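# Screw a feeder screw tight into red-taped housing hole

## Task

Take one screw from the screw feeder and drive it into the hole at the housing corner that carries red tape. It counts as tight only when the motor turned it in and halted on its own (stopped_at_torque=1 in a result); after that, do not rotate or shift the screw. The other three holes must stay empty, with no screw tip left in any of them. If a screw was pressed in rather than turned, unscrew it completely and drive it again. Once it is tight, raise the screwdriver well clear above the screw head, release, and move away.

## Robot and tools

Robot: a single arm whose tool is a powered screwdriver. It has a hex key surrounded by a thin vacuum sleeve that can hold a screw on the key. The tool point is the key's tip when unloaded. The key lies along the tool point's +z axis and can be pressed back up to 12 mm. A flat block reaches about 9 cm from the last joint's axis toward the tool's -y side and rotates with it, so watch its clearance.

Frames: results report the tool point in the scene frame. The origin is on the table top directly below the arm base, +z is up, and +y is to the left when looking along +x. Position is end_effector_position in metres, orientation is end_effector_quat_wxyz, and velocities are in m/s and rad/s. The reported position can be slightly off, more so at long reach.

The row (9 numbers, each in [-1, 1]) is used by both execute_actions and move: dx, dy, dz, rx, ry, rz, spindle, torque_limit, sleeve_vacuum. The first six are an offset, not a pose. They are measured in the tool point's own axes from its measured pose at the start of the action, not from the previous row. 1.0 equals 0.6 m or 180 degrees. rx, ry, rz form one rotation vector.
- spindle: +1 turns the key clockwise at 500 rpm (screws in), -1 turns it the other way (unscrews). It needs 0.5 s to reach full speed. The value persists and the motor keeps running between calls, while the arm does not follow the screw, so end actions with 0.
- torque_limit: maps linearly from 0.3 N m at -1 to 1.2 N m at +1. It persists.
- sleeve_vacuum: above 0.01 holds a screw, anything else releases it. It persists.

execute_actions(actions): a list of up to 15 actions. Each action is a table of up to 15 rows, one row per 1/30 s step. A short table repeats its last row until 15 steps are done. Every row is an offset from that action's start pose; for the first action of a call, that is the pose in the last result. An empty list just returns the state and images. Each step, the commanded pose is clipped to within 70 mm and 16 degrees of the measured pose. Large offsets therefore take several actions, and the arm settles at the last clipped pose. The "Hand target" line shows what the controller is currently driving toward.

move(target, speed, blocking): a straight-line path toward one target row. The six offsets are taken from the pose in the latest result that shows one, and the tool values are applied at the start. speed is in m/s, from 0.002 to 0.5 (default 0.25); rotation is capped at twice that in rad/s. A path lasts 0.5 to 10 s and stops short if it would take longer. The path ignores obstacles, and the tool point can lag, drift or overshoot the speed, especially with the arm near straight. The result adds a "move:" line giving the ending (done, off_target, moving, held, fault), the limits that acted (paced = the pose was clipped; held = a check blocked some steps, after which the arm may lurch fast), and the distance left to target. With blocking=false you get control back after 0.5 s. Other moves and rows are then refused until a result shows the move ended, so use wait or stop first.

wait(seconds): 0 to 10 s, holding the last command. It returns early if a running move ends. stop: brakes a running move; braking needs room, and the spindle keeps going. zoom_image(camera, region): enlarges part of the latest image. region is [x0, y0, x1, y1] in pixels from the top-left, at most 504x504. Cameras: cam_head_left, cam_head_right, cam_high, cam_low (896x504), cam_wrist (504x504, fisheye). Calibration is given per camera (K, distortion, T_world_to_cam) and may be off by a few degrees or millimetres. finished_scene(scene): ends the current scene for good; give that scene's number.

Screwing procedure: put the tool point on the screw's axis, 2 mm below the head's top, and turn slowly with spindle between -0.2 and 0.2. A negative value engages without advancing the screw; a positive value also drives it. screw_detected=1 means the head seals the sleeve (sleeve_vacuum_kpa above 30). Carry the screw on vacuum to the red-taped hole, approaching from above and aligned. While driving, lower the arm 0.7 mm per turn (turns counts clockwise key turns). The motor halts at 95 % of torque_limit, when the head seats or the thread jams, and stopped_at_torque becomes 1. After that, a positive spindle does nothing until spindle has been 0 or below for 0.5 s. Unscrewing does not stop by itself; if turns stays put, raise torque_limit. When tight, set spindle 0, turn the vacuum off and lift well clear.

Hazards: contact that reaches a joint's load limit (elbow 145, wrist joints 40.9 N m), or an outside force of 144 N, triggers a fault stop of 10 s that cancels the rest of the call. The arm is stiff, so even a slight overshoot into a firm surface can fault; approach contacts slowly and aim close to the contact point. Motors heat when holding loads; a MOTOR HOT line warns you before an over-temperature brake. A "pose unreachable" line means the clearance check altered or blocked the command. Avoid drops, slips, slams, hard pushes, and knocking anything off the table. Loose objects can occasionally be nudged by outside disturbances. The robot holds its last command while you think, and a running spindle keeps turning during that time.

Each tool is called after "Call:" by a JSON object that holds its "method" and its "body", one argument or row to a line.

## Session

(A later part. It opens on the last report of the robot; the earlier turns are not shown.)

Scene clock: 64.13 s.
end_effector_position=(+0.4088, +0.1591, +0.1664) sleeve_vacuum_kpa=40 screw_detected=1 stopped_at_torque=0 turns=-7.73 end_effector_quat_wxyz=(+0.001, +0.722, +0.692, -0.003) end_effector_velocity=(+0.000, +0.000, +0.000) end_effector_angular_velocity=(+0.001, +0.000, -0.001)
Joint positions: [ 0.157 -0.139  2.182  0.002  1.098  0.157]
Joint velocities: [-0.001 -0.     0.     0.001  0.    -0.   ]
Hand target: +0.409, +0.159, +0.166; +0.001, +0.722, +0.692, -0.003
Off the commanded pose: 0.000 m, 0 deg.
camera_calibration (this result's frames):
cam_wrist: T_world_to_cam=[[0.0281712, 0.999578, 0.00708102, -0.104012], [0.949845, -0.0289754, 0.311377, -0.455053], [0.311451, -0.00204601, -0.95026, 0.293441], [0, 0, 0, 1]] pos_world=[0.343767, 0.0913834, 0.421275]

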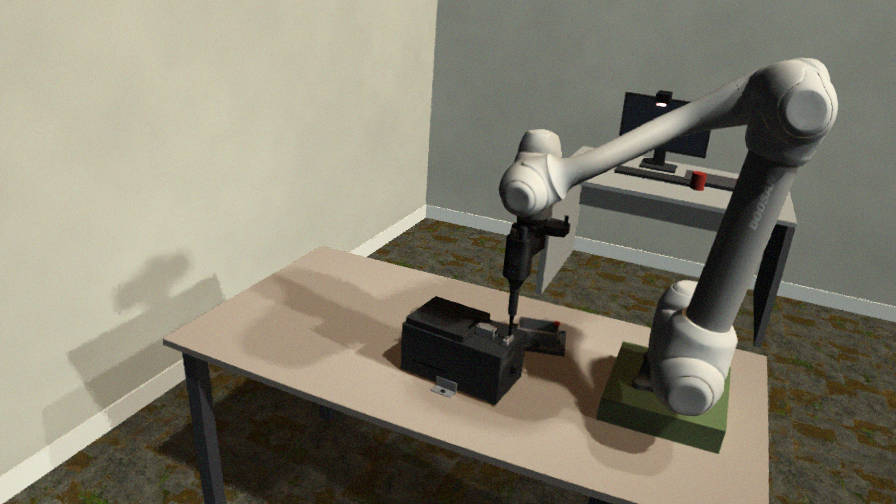

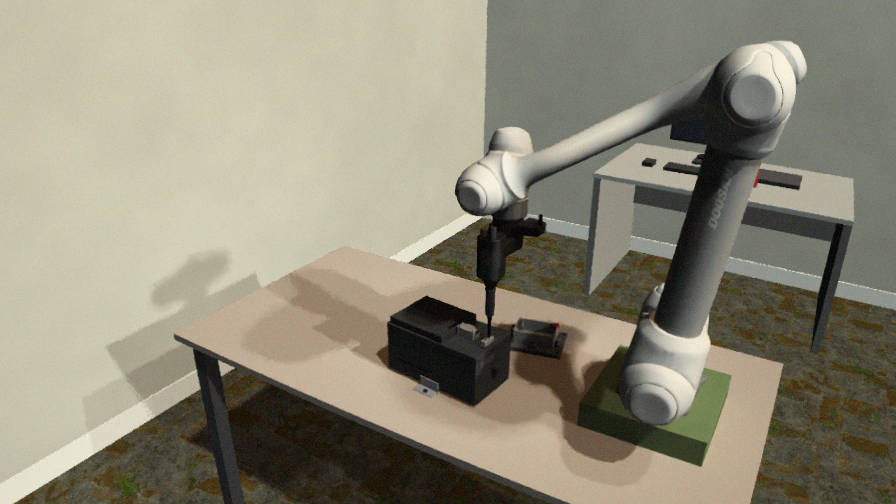

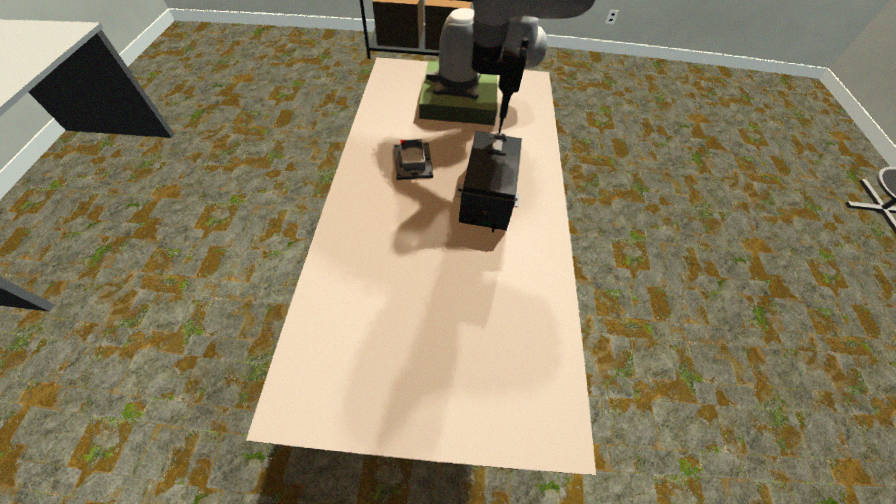

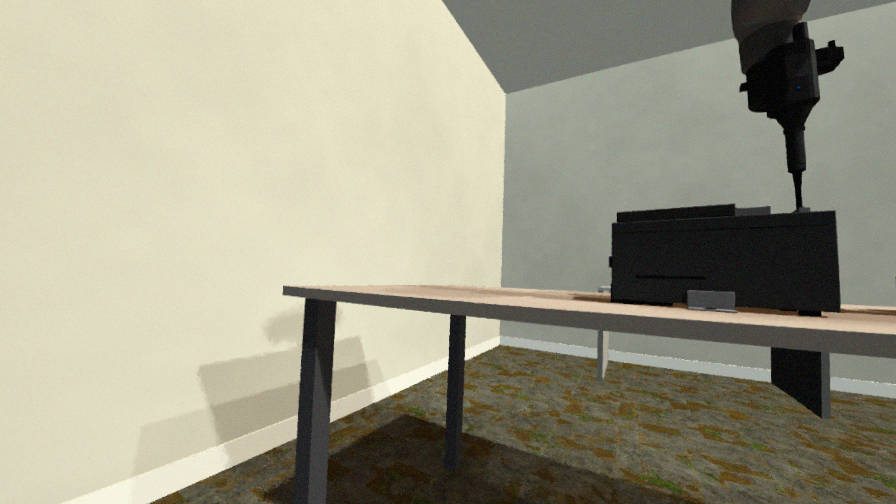

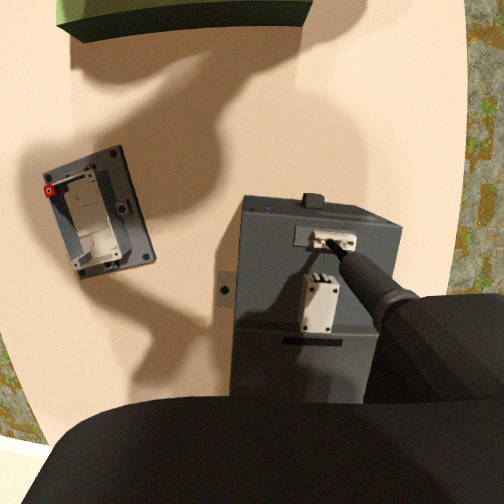

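Call:
{"method": "move", "body": {
  "target": [0,0,-0.06,0,0,0,0,0,1],
  "speed": 0.08
}}

Call:
{"method": "move", "body": {
  "target": [-0.562,-0.067,0.04,0,0,0,0,0,1]
}}

Call:
{"method": "move", "body": {
  "target": [0,0,0.12,0,0,0,0,0,1],
  "speed": 0.15
}}

Call:
{"method": "zoom_image", "body": {
  "camera": "cam_wrist",
  "region": [280, 190, 380, 290]
}}

Call:
{"method": "zoom_image", "body": {
  "camera": "cam_head_right",
  "region": [510, 280, 600, 360]
}}

Call:
{"method": "zoom_image", "body": {
  "camera": "cam_high",
  "region": [370, 110, 450, 180]
}}

Scene clock: 70.23 s.
end_effector_position=(+0.4089, +0.1594, +0.2024) sleeve_vacuum_kpa=40 screw_detected=1 stopped_at_torque=0 turns=-7.73 end_effector_quat_wxyz=(+0.001, +0.722, +0.692, -0.003) end_effector_velocity=(-0.000, +0.000, +0.001) end_effector_angular_velocity=(+0.000, +0.001, +0.000)
Joint positions: [ 0.157 -0.169  2.135  0.002  1.174  0.157]
Joint velocities: [ 0.     0.    -0.001  0.     0.002 -0.   ]
Hand target: +0.409, +0.159, +0.202; +0.001, +0.722, +0.692, -0.003
Off the commanded pose: 0.000 m, 0 deg.
move: done
camera_calibration (this result's frames):
cam_wrist: T_world_to_cam=[[0.0280557, 0.999581, 0.00712859, -0.104501], [0.949863, -0.0288805, 0.311329, -0.46632], [0.311404, -0.00196337, -0.950275, 0.327598], [0, 0, 0, 1]] pos_world=[0.343856, 0.0916329, 0.457232]

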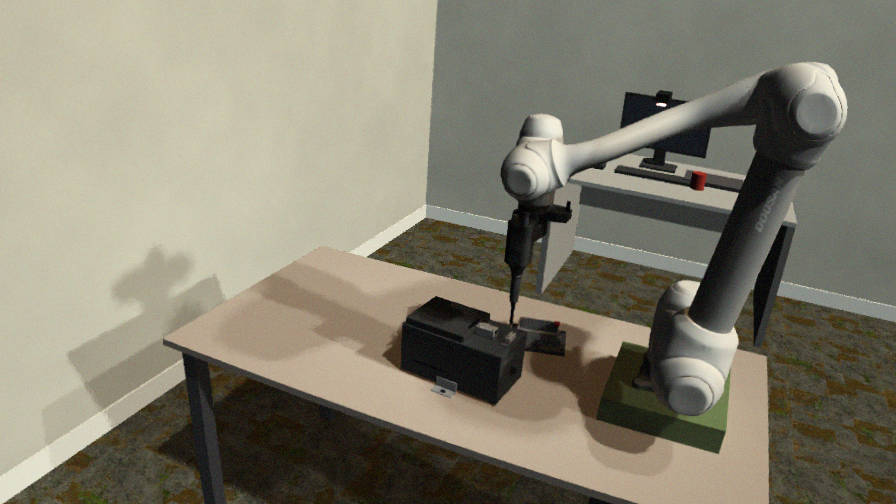

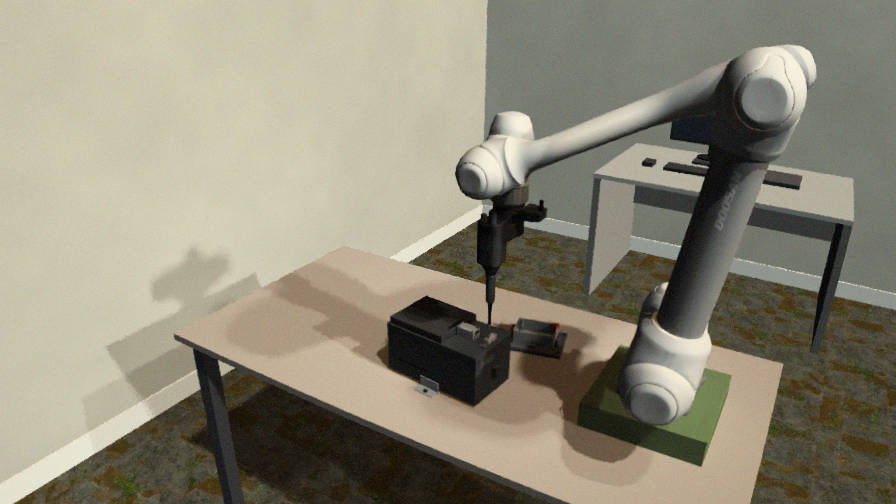

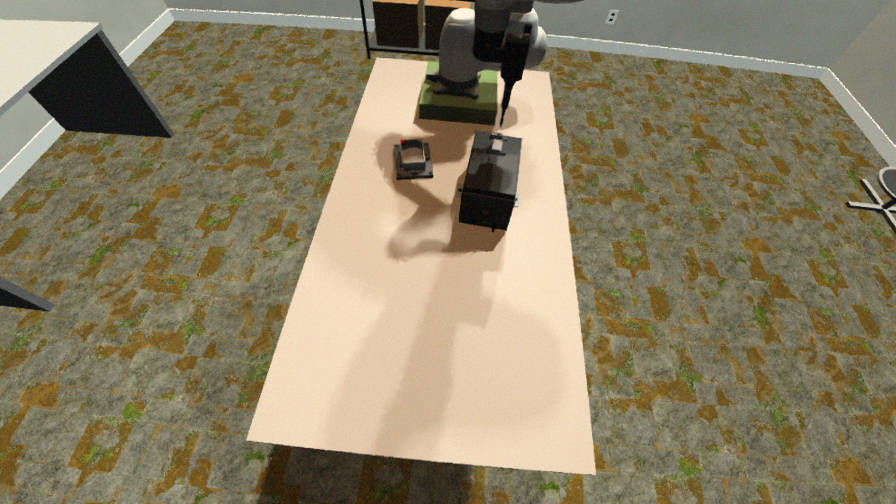

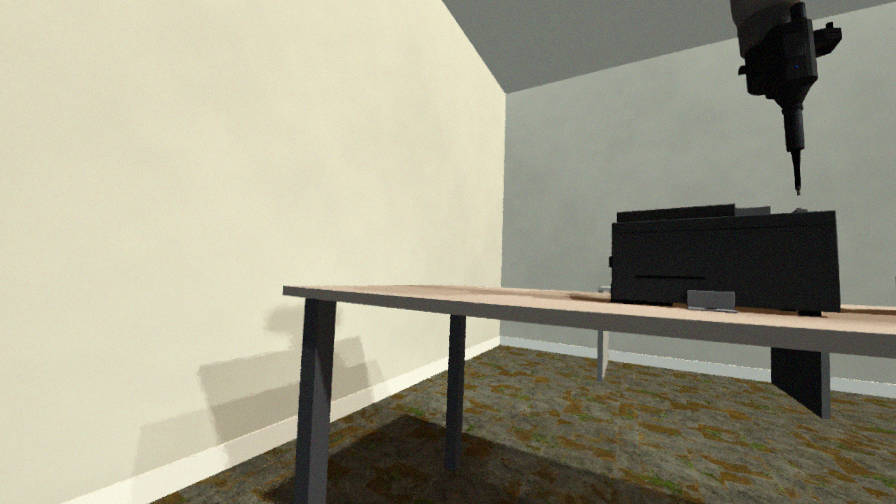

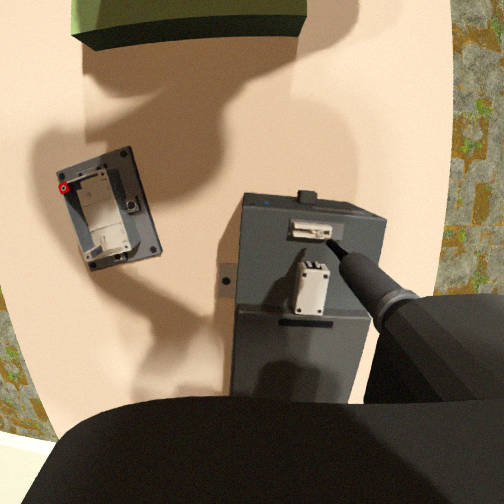

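Scene clock: 72.03 s.
end_effector_position=(+0.3551, -0.1766, +0.1809) sleeve_vacuum_kpa=40 screw_detected=1 stopped_at_torque=0 turns=-7.73 end_effector_quat_wxyz=(+0.001, +0.722, +0.692, -0.003) end_effector_velocity=(-0.000, -0.001, +0.000) end_effector_angular_velocity=(-0.001, -0.001, -0.001)
Joint positions: [-0.664 -0.115  2.138  0.002  1.118 -0.665]
Joint velocities: [-0.002 -0.    -0.001  0.    -0.    -0.001]
Hand target: +0.355, -0.177, +0.181; +0.001, +0.722, +0.692, -0.003
Off the commanded pose: 0.001 m, 0 deg.
move: done
camera_calibration (this result's frames):
cam_wrist: T_world_to_cam=[[0.0280758, 0.999585, 0.00639659, 0.233121], [0.949535, -0.0286688, 0.312348, -0.418334], [0.312402, -0.00269565, -0.949946, 0.32271], [0, 0, 0, 1]] pos_world=[0.289863, -0.244147, 0.435732]

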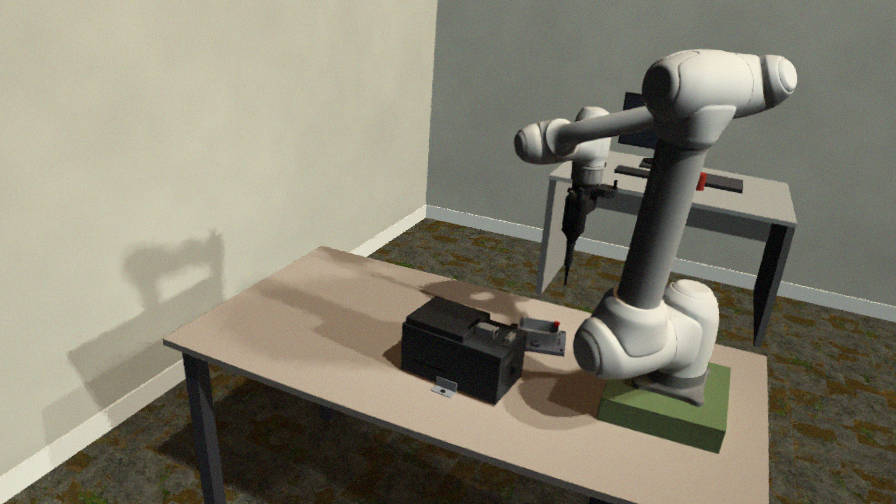

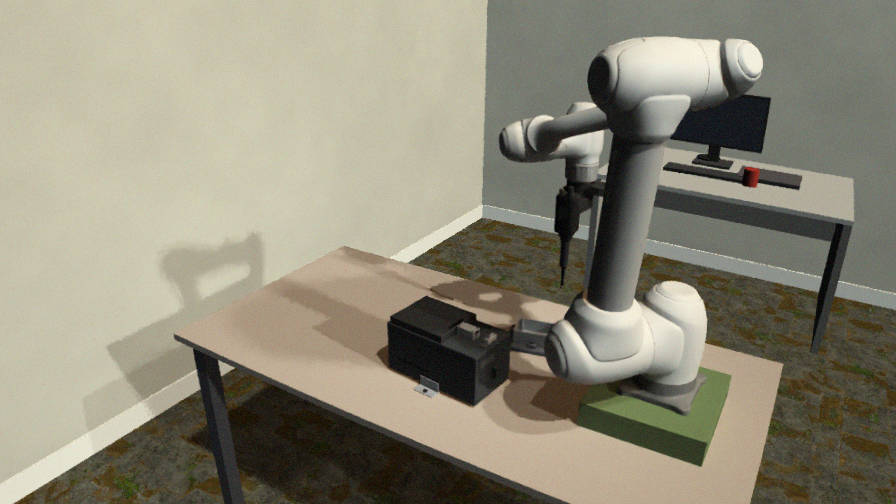

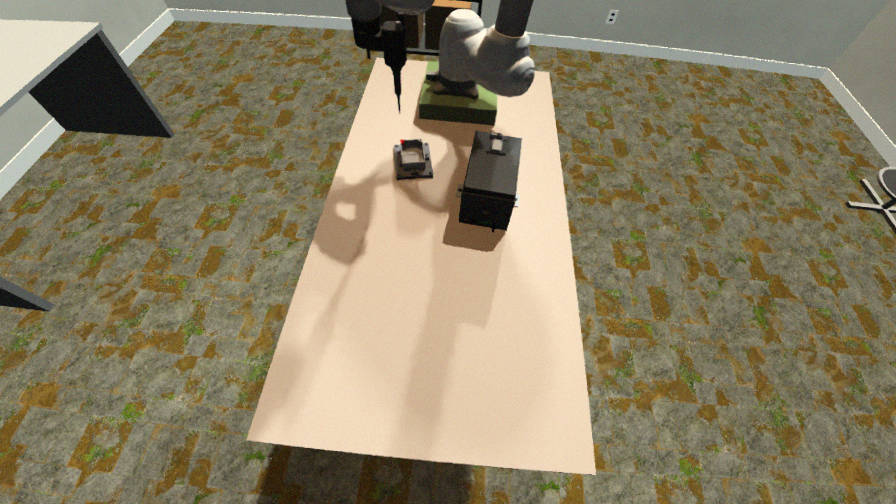

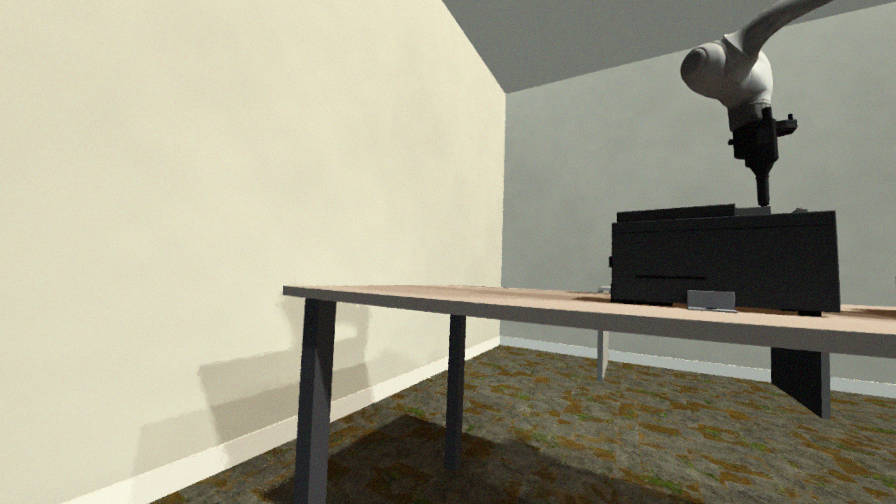

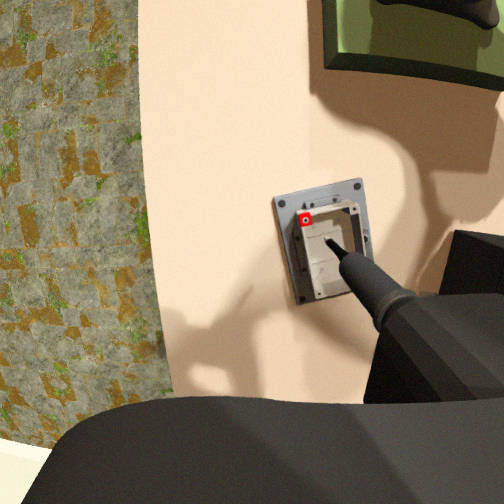

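Scene clock: 72.90 s.
end_effector_position=(+0.3549, -0.1772, +0.1089) sleeve_vacuum_kpa=40 screw_detected=1 stopped_at_torque=0 turns=-7.73 end_effector_quat_wxyz=(+0.001, +0.722, +0.692, -0.003) end_effector_velocity=(+0.000, +0.001, -0.001) end_effector_angular_velocity=(+0.001, -0.001, +0.000)
Joint positions: [-0.664 -0.043  2.223  0.002  0.961 -0.665]
Joint velocities: [ 0.     0.001  0.001  0.002 -0.002 -0.001]
Hand target: +0.355, -0.177, +0.109; +0.001, +0.722, +0.692, -0.003
Off the commanded pose: 0.000 m, 0 deg.
move: done
camera_calibration (this result's frames):
cam_wrist: T_world_to_cam=[[0.0282866, 0.999581, 0.00619782, 0.234202], [0.949553, -0.0288072, 0.312282, -0.395649], [0.312329, -0.00294823, -0.949969, 0.254381], [0, 0, 0, 1]] pos_world=[0.289614, -0.244752, 0.363757]

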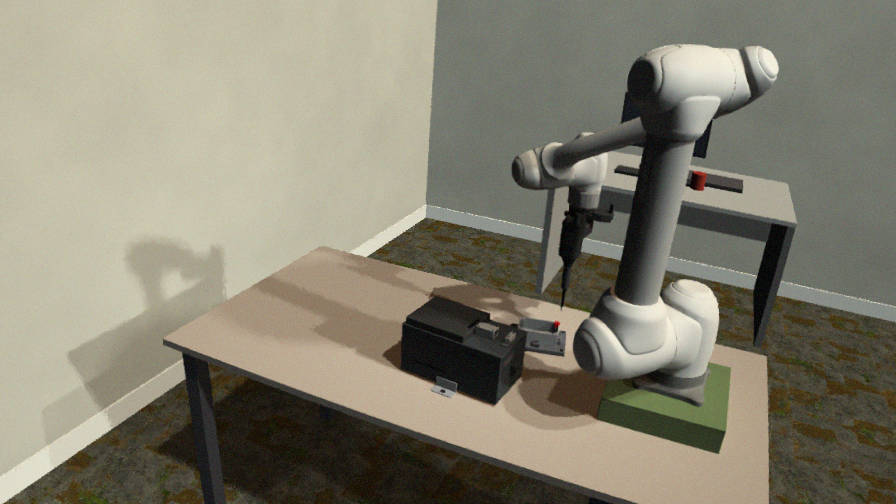

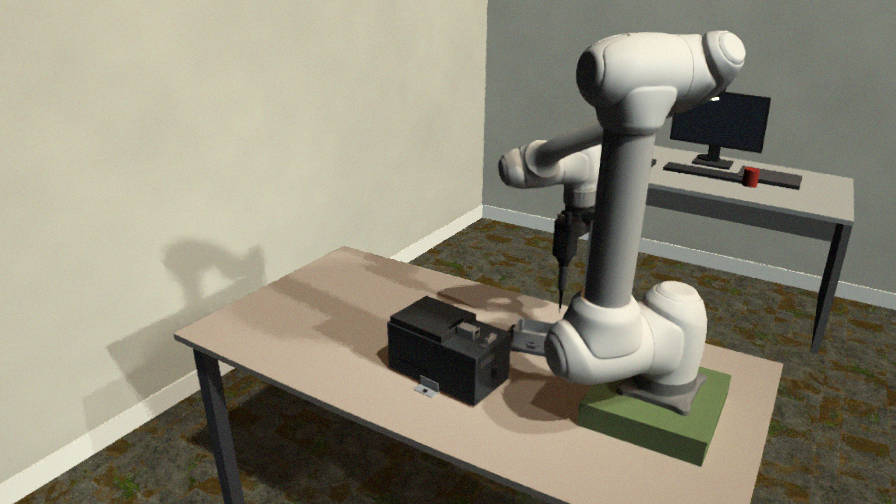

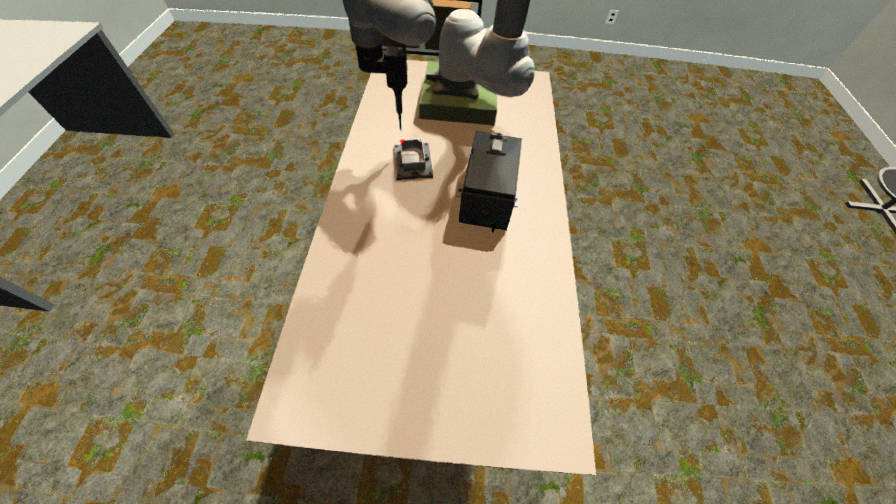

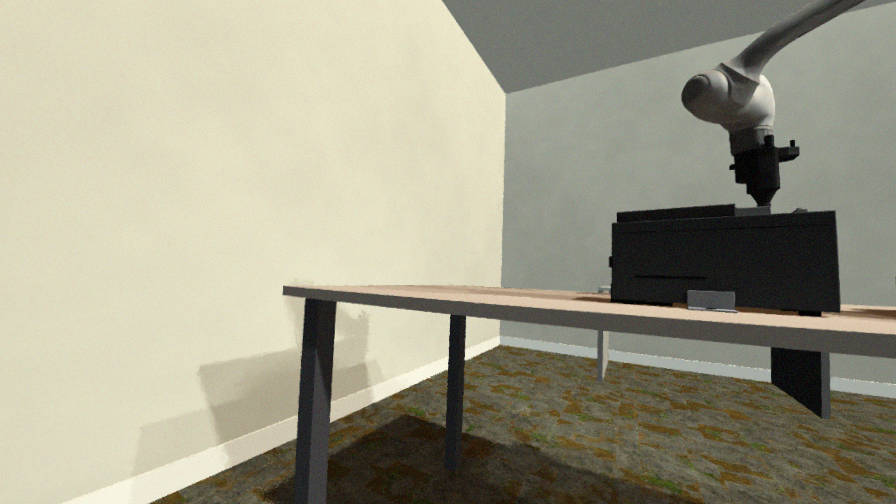

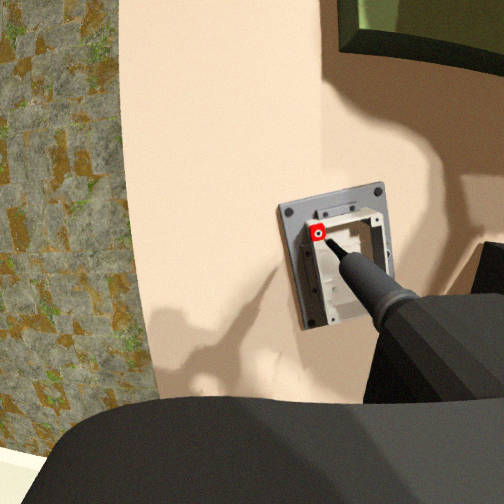

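Region (280, 190, 380, 290) of cam_wrist's 504x504 image, scaled by 5.040, with more detail than that image has.

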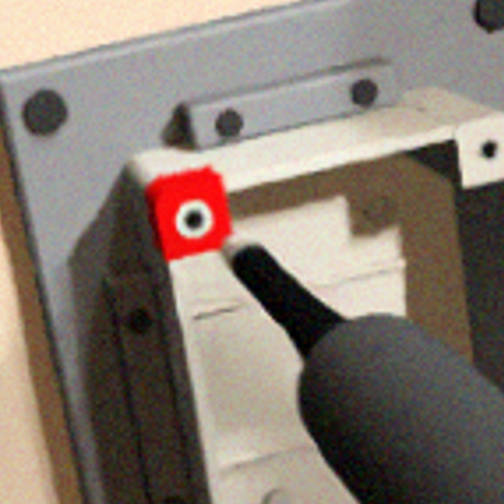

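Region (510, 280, 600, 360) of cam_head_right's 896x504 image, scaled by 5.600, with more detail than that image has.

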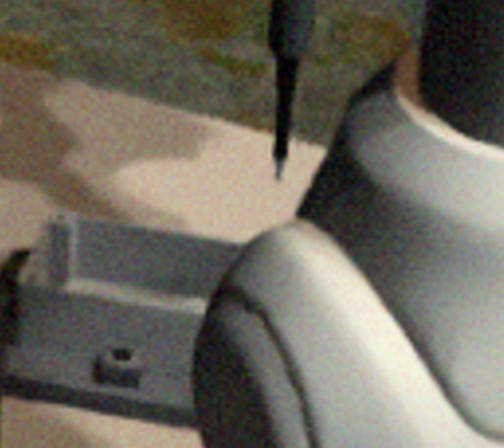

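Region (370, 110, 450, 180) of cam_high's 896x504 image, scaled by 6.300, with more detail than that image has; it fills the top 441 rows of this view, and the rest is white.

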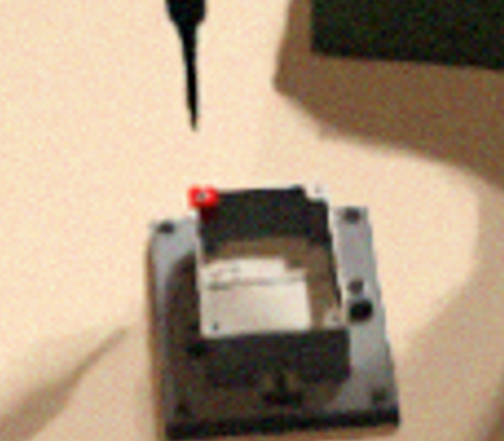

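Call:
{"method": "move", "body": {
  "target": [0.002,0.008,0.045,0,0,0,0,0,1],
  "speed": 0.08
}}

Call:
{"method": "zoom_image", "body": {
  "camera": "cam_wrist",
  "region": [305, 220, 355, 270]
}}

Call:
{"method": "zoom_image", "body": {
  "camera": "cam_head_left",
  "region": [535, 295, 585, 340]
}}

Call:
{"method": "zoom_image", "body": {
  "camera": "cam_high",
  "region": [385, 120, 425, 155]
}}

Scene clock: 80.57 s.
end_effector_position=(+0.3597, -0.1764, +0.0819) sleeve_vacuum_kpa=40 screw_detected=1 stopped_at_torque=0 turns=-7.73 end_effector_quat_wxyz=(+0.001, +0.722, +0.692, -0.003) end_effector_velocity=(-0.000, -0.000, -0.000) end_effector_angular_velocity=(-0.001, -0.001, -0.001)
Joint positions: [-0.655 -0.005  2.246  0.002  0.9   -0.656]
Joint velocities: [-0.001 -0.     0.    -0.    -0.001 -0.   ]
Hand target: +0.360, -0.176, +0.082; +0.001, +0.722, +0.692, -0.003
Off the commanded pose: 0.000 m, 0 deg.
move: done
camera_calibration (this result's frames):
cam_wrist: T_world_to_cam=[[0.0284313, 0.999576, 0.00620579, 0.233387], [0.94954, -0.028947, 0.312308, -0.391755], [0.312355, -0.00298667, -0.949961, 0.227219], [0, 0, 0, 1]] pos_world=[0.294378, -0.24395, 0.336749]

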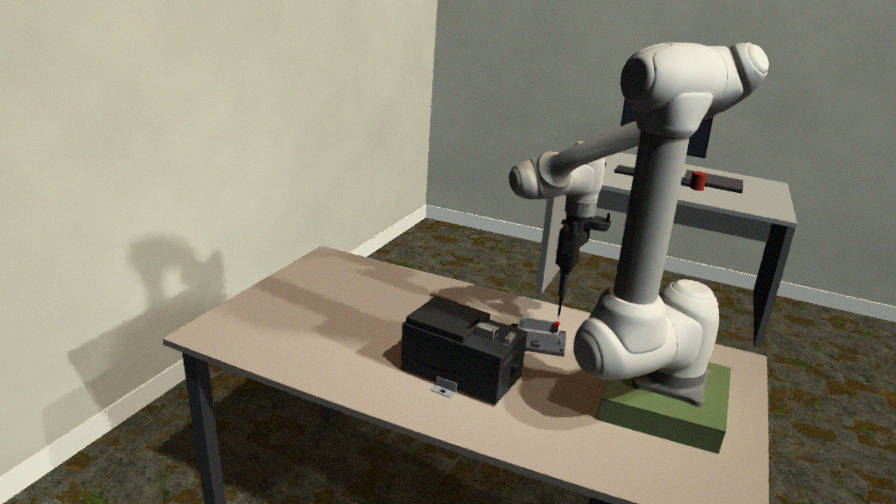

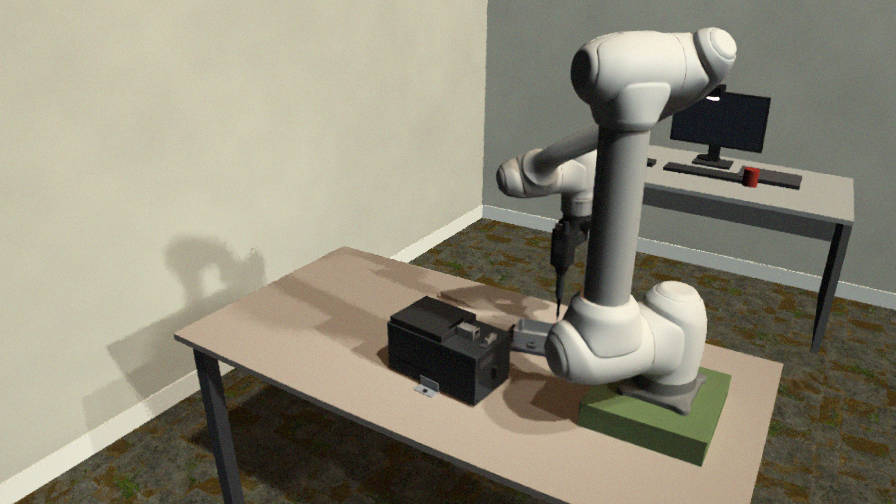

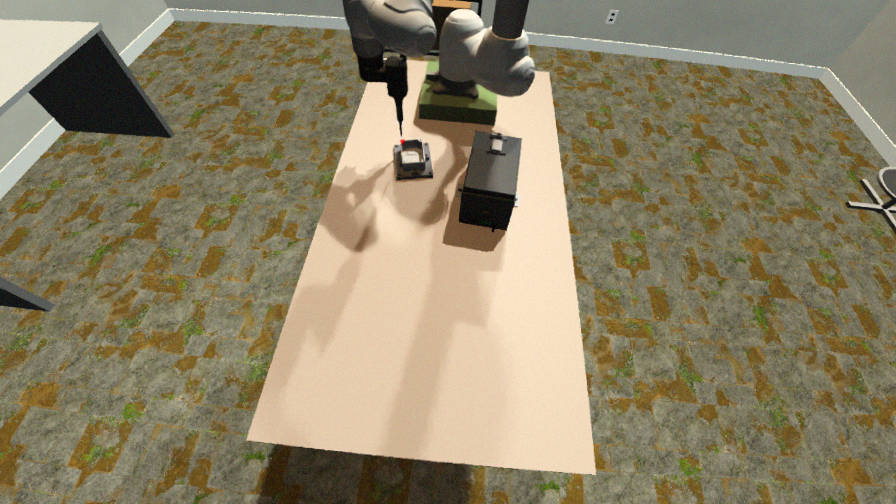

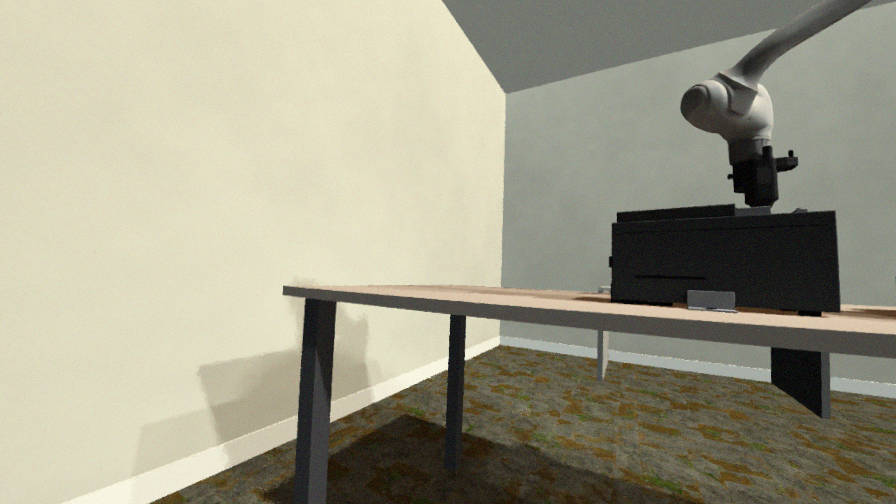

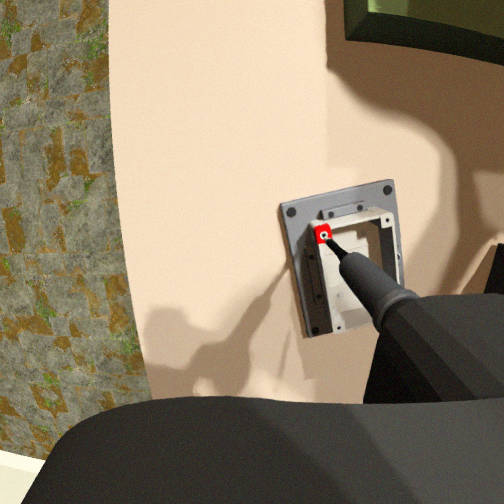

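Region (305, 220, 355, 270) of cam_wrist's 504x504 image, scaled by 10.080, with more detail than that image has.

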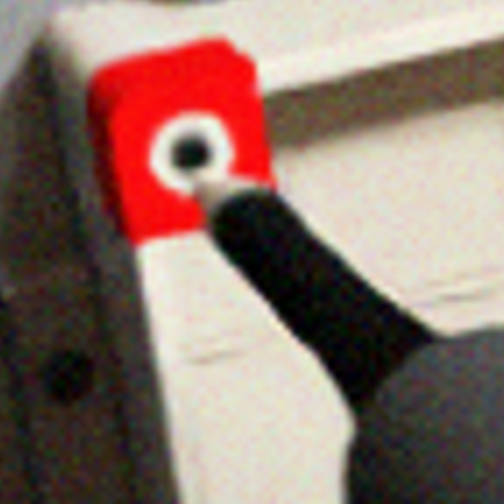

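Region (535, 295, 585, 340) of cam_head_left's 896x504 image, scaled by 10.080, with more detail than that image has; it fills the top 454 rows of this view, and the rest is white.

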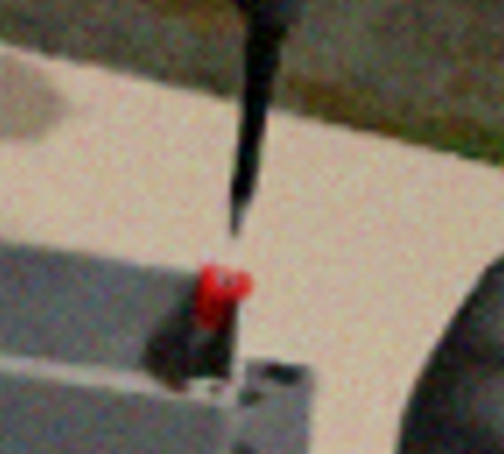

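Region (385, 120, 425, 155) of cam_high's 896x504 image, scaled by 12.600, with more detail than that image has; it fills the top 441 rows of this view, and the rest is white.

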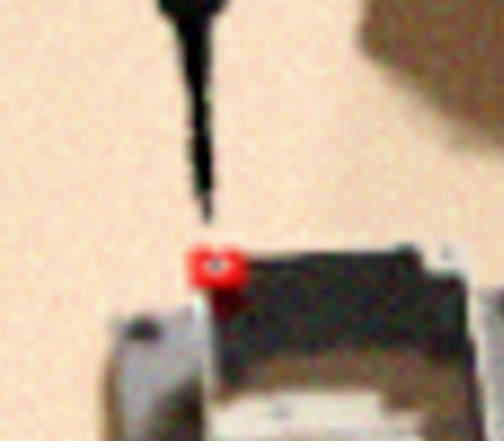

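Call:
{"method": "move", "body": {
  "target": [0,0,0.015,0,0,0,0,0,1],
  "speed": 0.03
}}

Call:
{"method": "zoom_image", "body": {
  "camera": "cam_wrist",
  "region": [305, 220, 355, 270]
}}

Call:
{"method": "zoom_image", "body": {
  "camera": "cam_head_left",
  "region": [535, 295, 585, 340]
}}

Call:
{"method": "zoom_image", "body": {
  "camera": "cam_high",
  "region": [385, 120, 425, 155]
}}

Scene clock: 86.17 s.
end_effector_position=(+0.3596, -0.1765, +0.0729) sleeve_vacuum_kpa=40 screw_detected=1 stopped_at_torque=0 turns=-7.73 end_effector_quat_wxyz=(+0.001, +0.722, +0.692, -0.003) end_effector_velocity=(-0.001, -0.001, -0.001) end_effector_angular_velocity=(+0.000, +0.001, -0.001)
Joint positions: [-0.655  0.007  2.255  0.002  0.879 -0.656]
Joint velocities: [-0.001  0.002  0.001 -0.001 -0.002  0.   ]
Hand target: +0.360, -0.177, +0.073; +0.001, +0.722, +0.692, -0.003
Off the commanded pose: 0.000 m, 0 deg.
move: done
camera_calibration (this result's frames):
cam_wrist: T_world_to_cam=[[0.0283945, 0.999578, 0.00612334, 0.233564], [0.94956, -0.0288865, 0.312251, -0.388898], [0.312296, -0.00305172, -0.94998, 0.218721], [0, 0, 0, 1]] pos_world=[0.294345, -0.244032, 0.327784]

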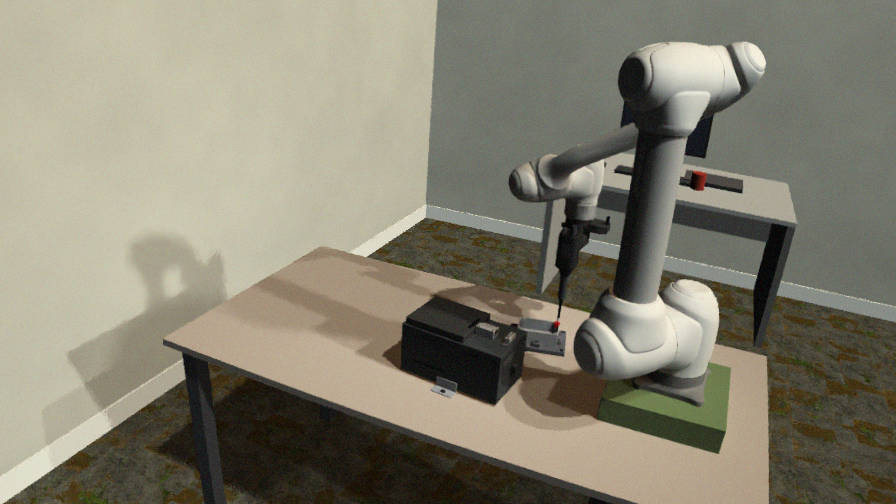

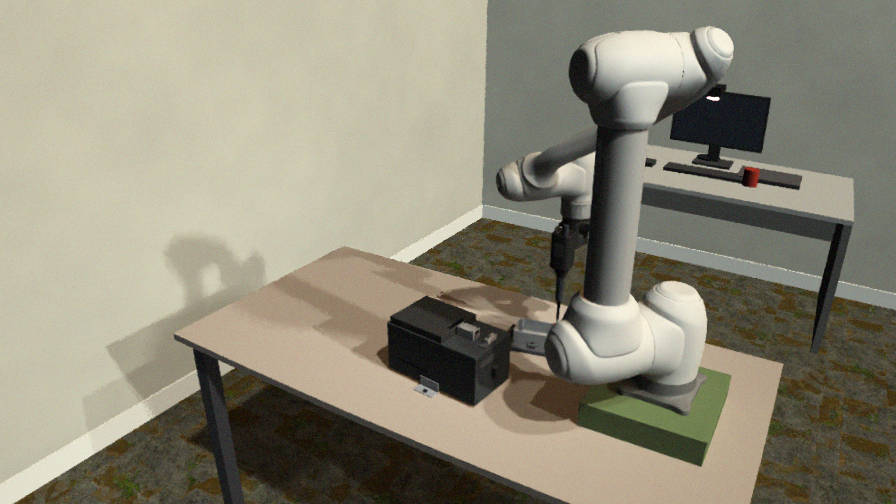

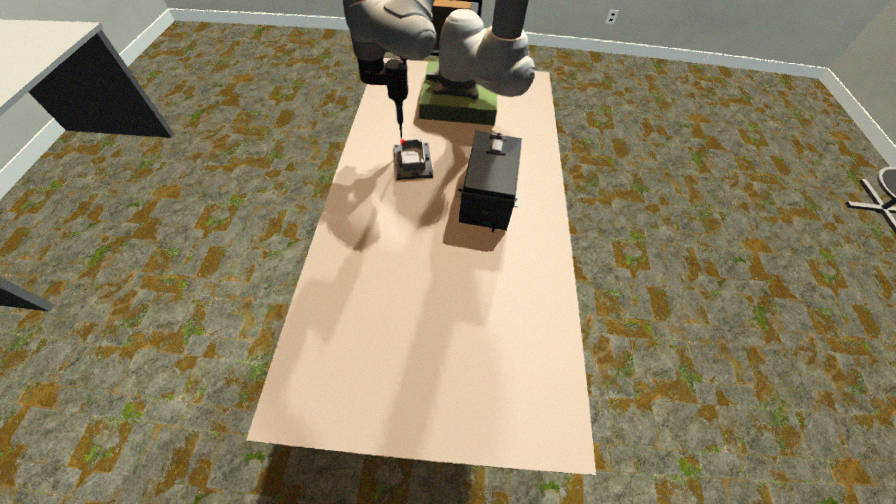

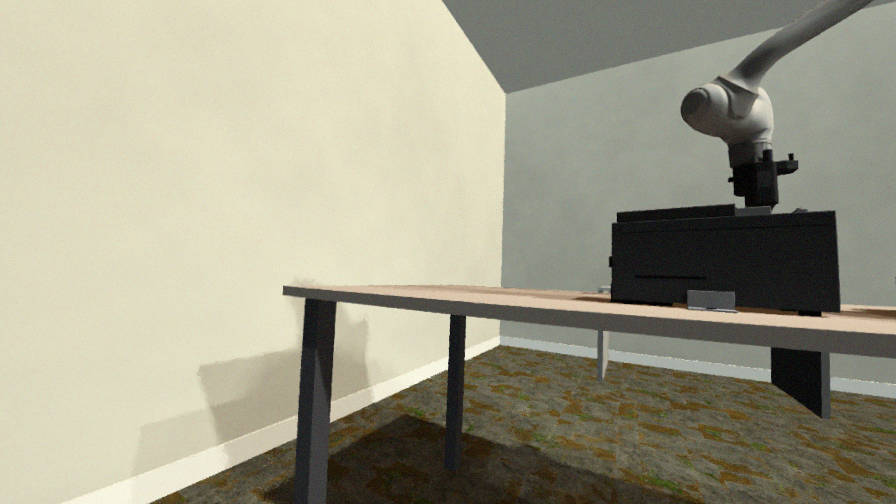

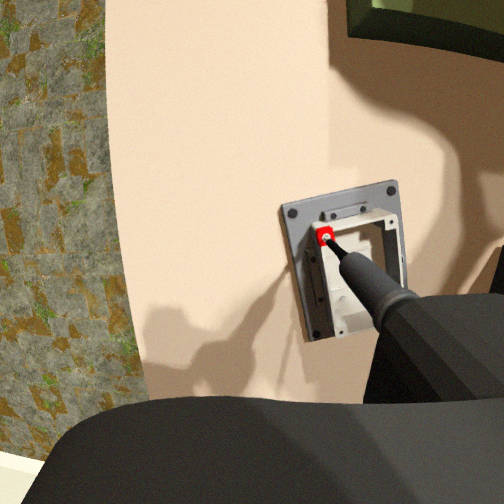

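Region (305, 220, 355, 270) of cam_wrist's 504x504 image, scaled by 10.080, with more detail than that image has.

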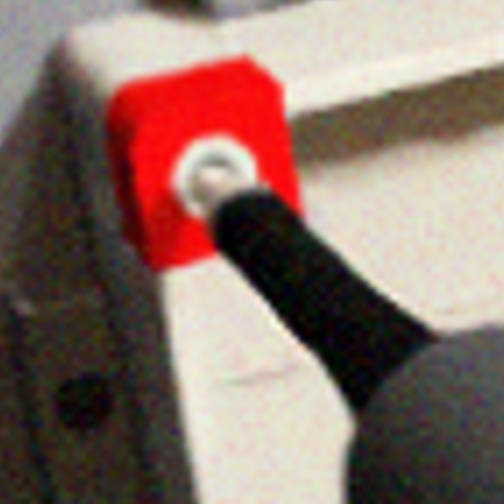

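Region (535, 295, 585, 340) of cam_head_left's 896x504 image, scaled by 10.080, with more detail than that image has; it fills the top 454 rows of this view, and the rest is white.

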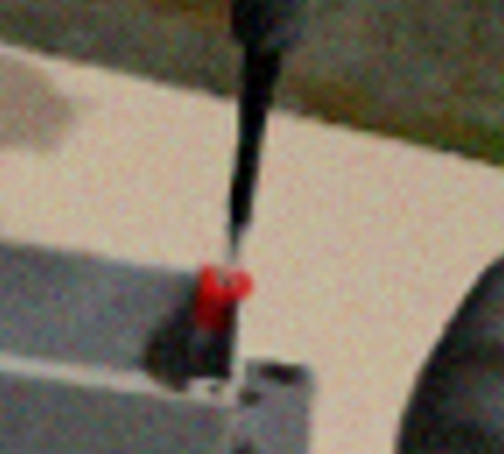

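Region (385, 120, 425, 155) of cam_high's 896x504 image, scaled by 12.600, with more detail than that image has; it fills the top 441 rows of this view, and the rest is white.

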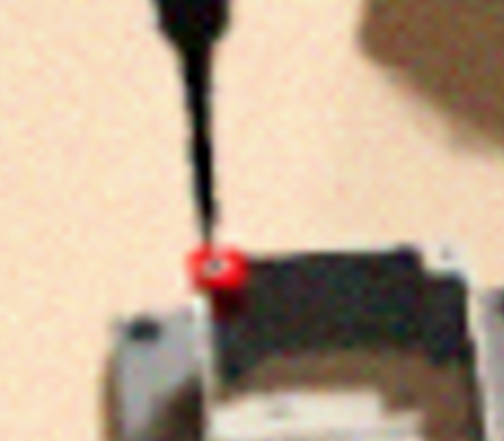

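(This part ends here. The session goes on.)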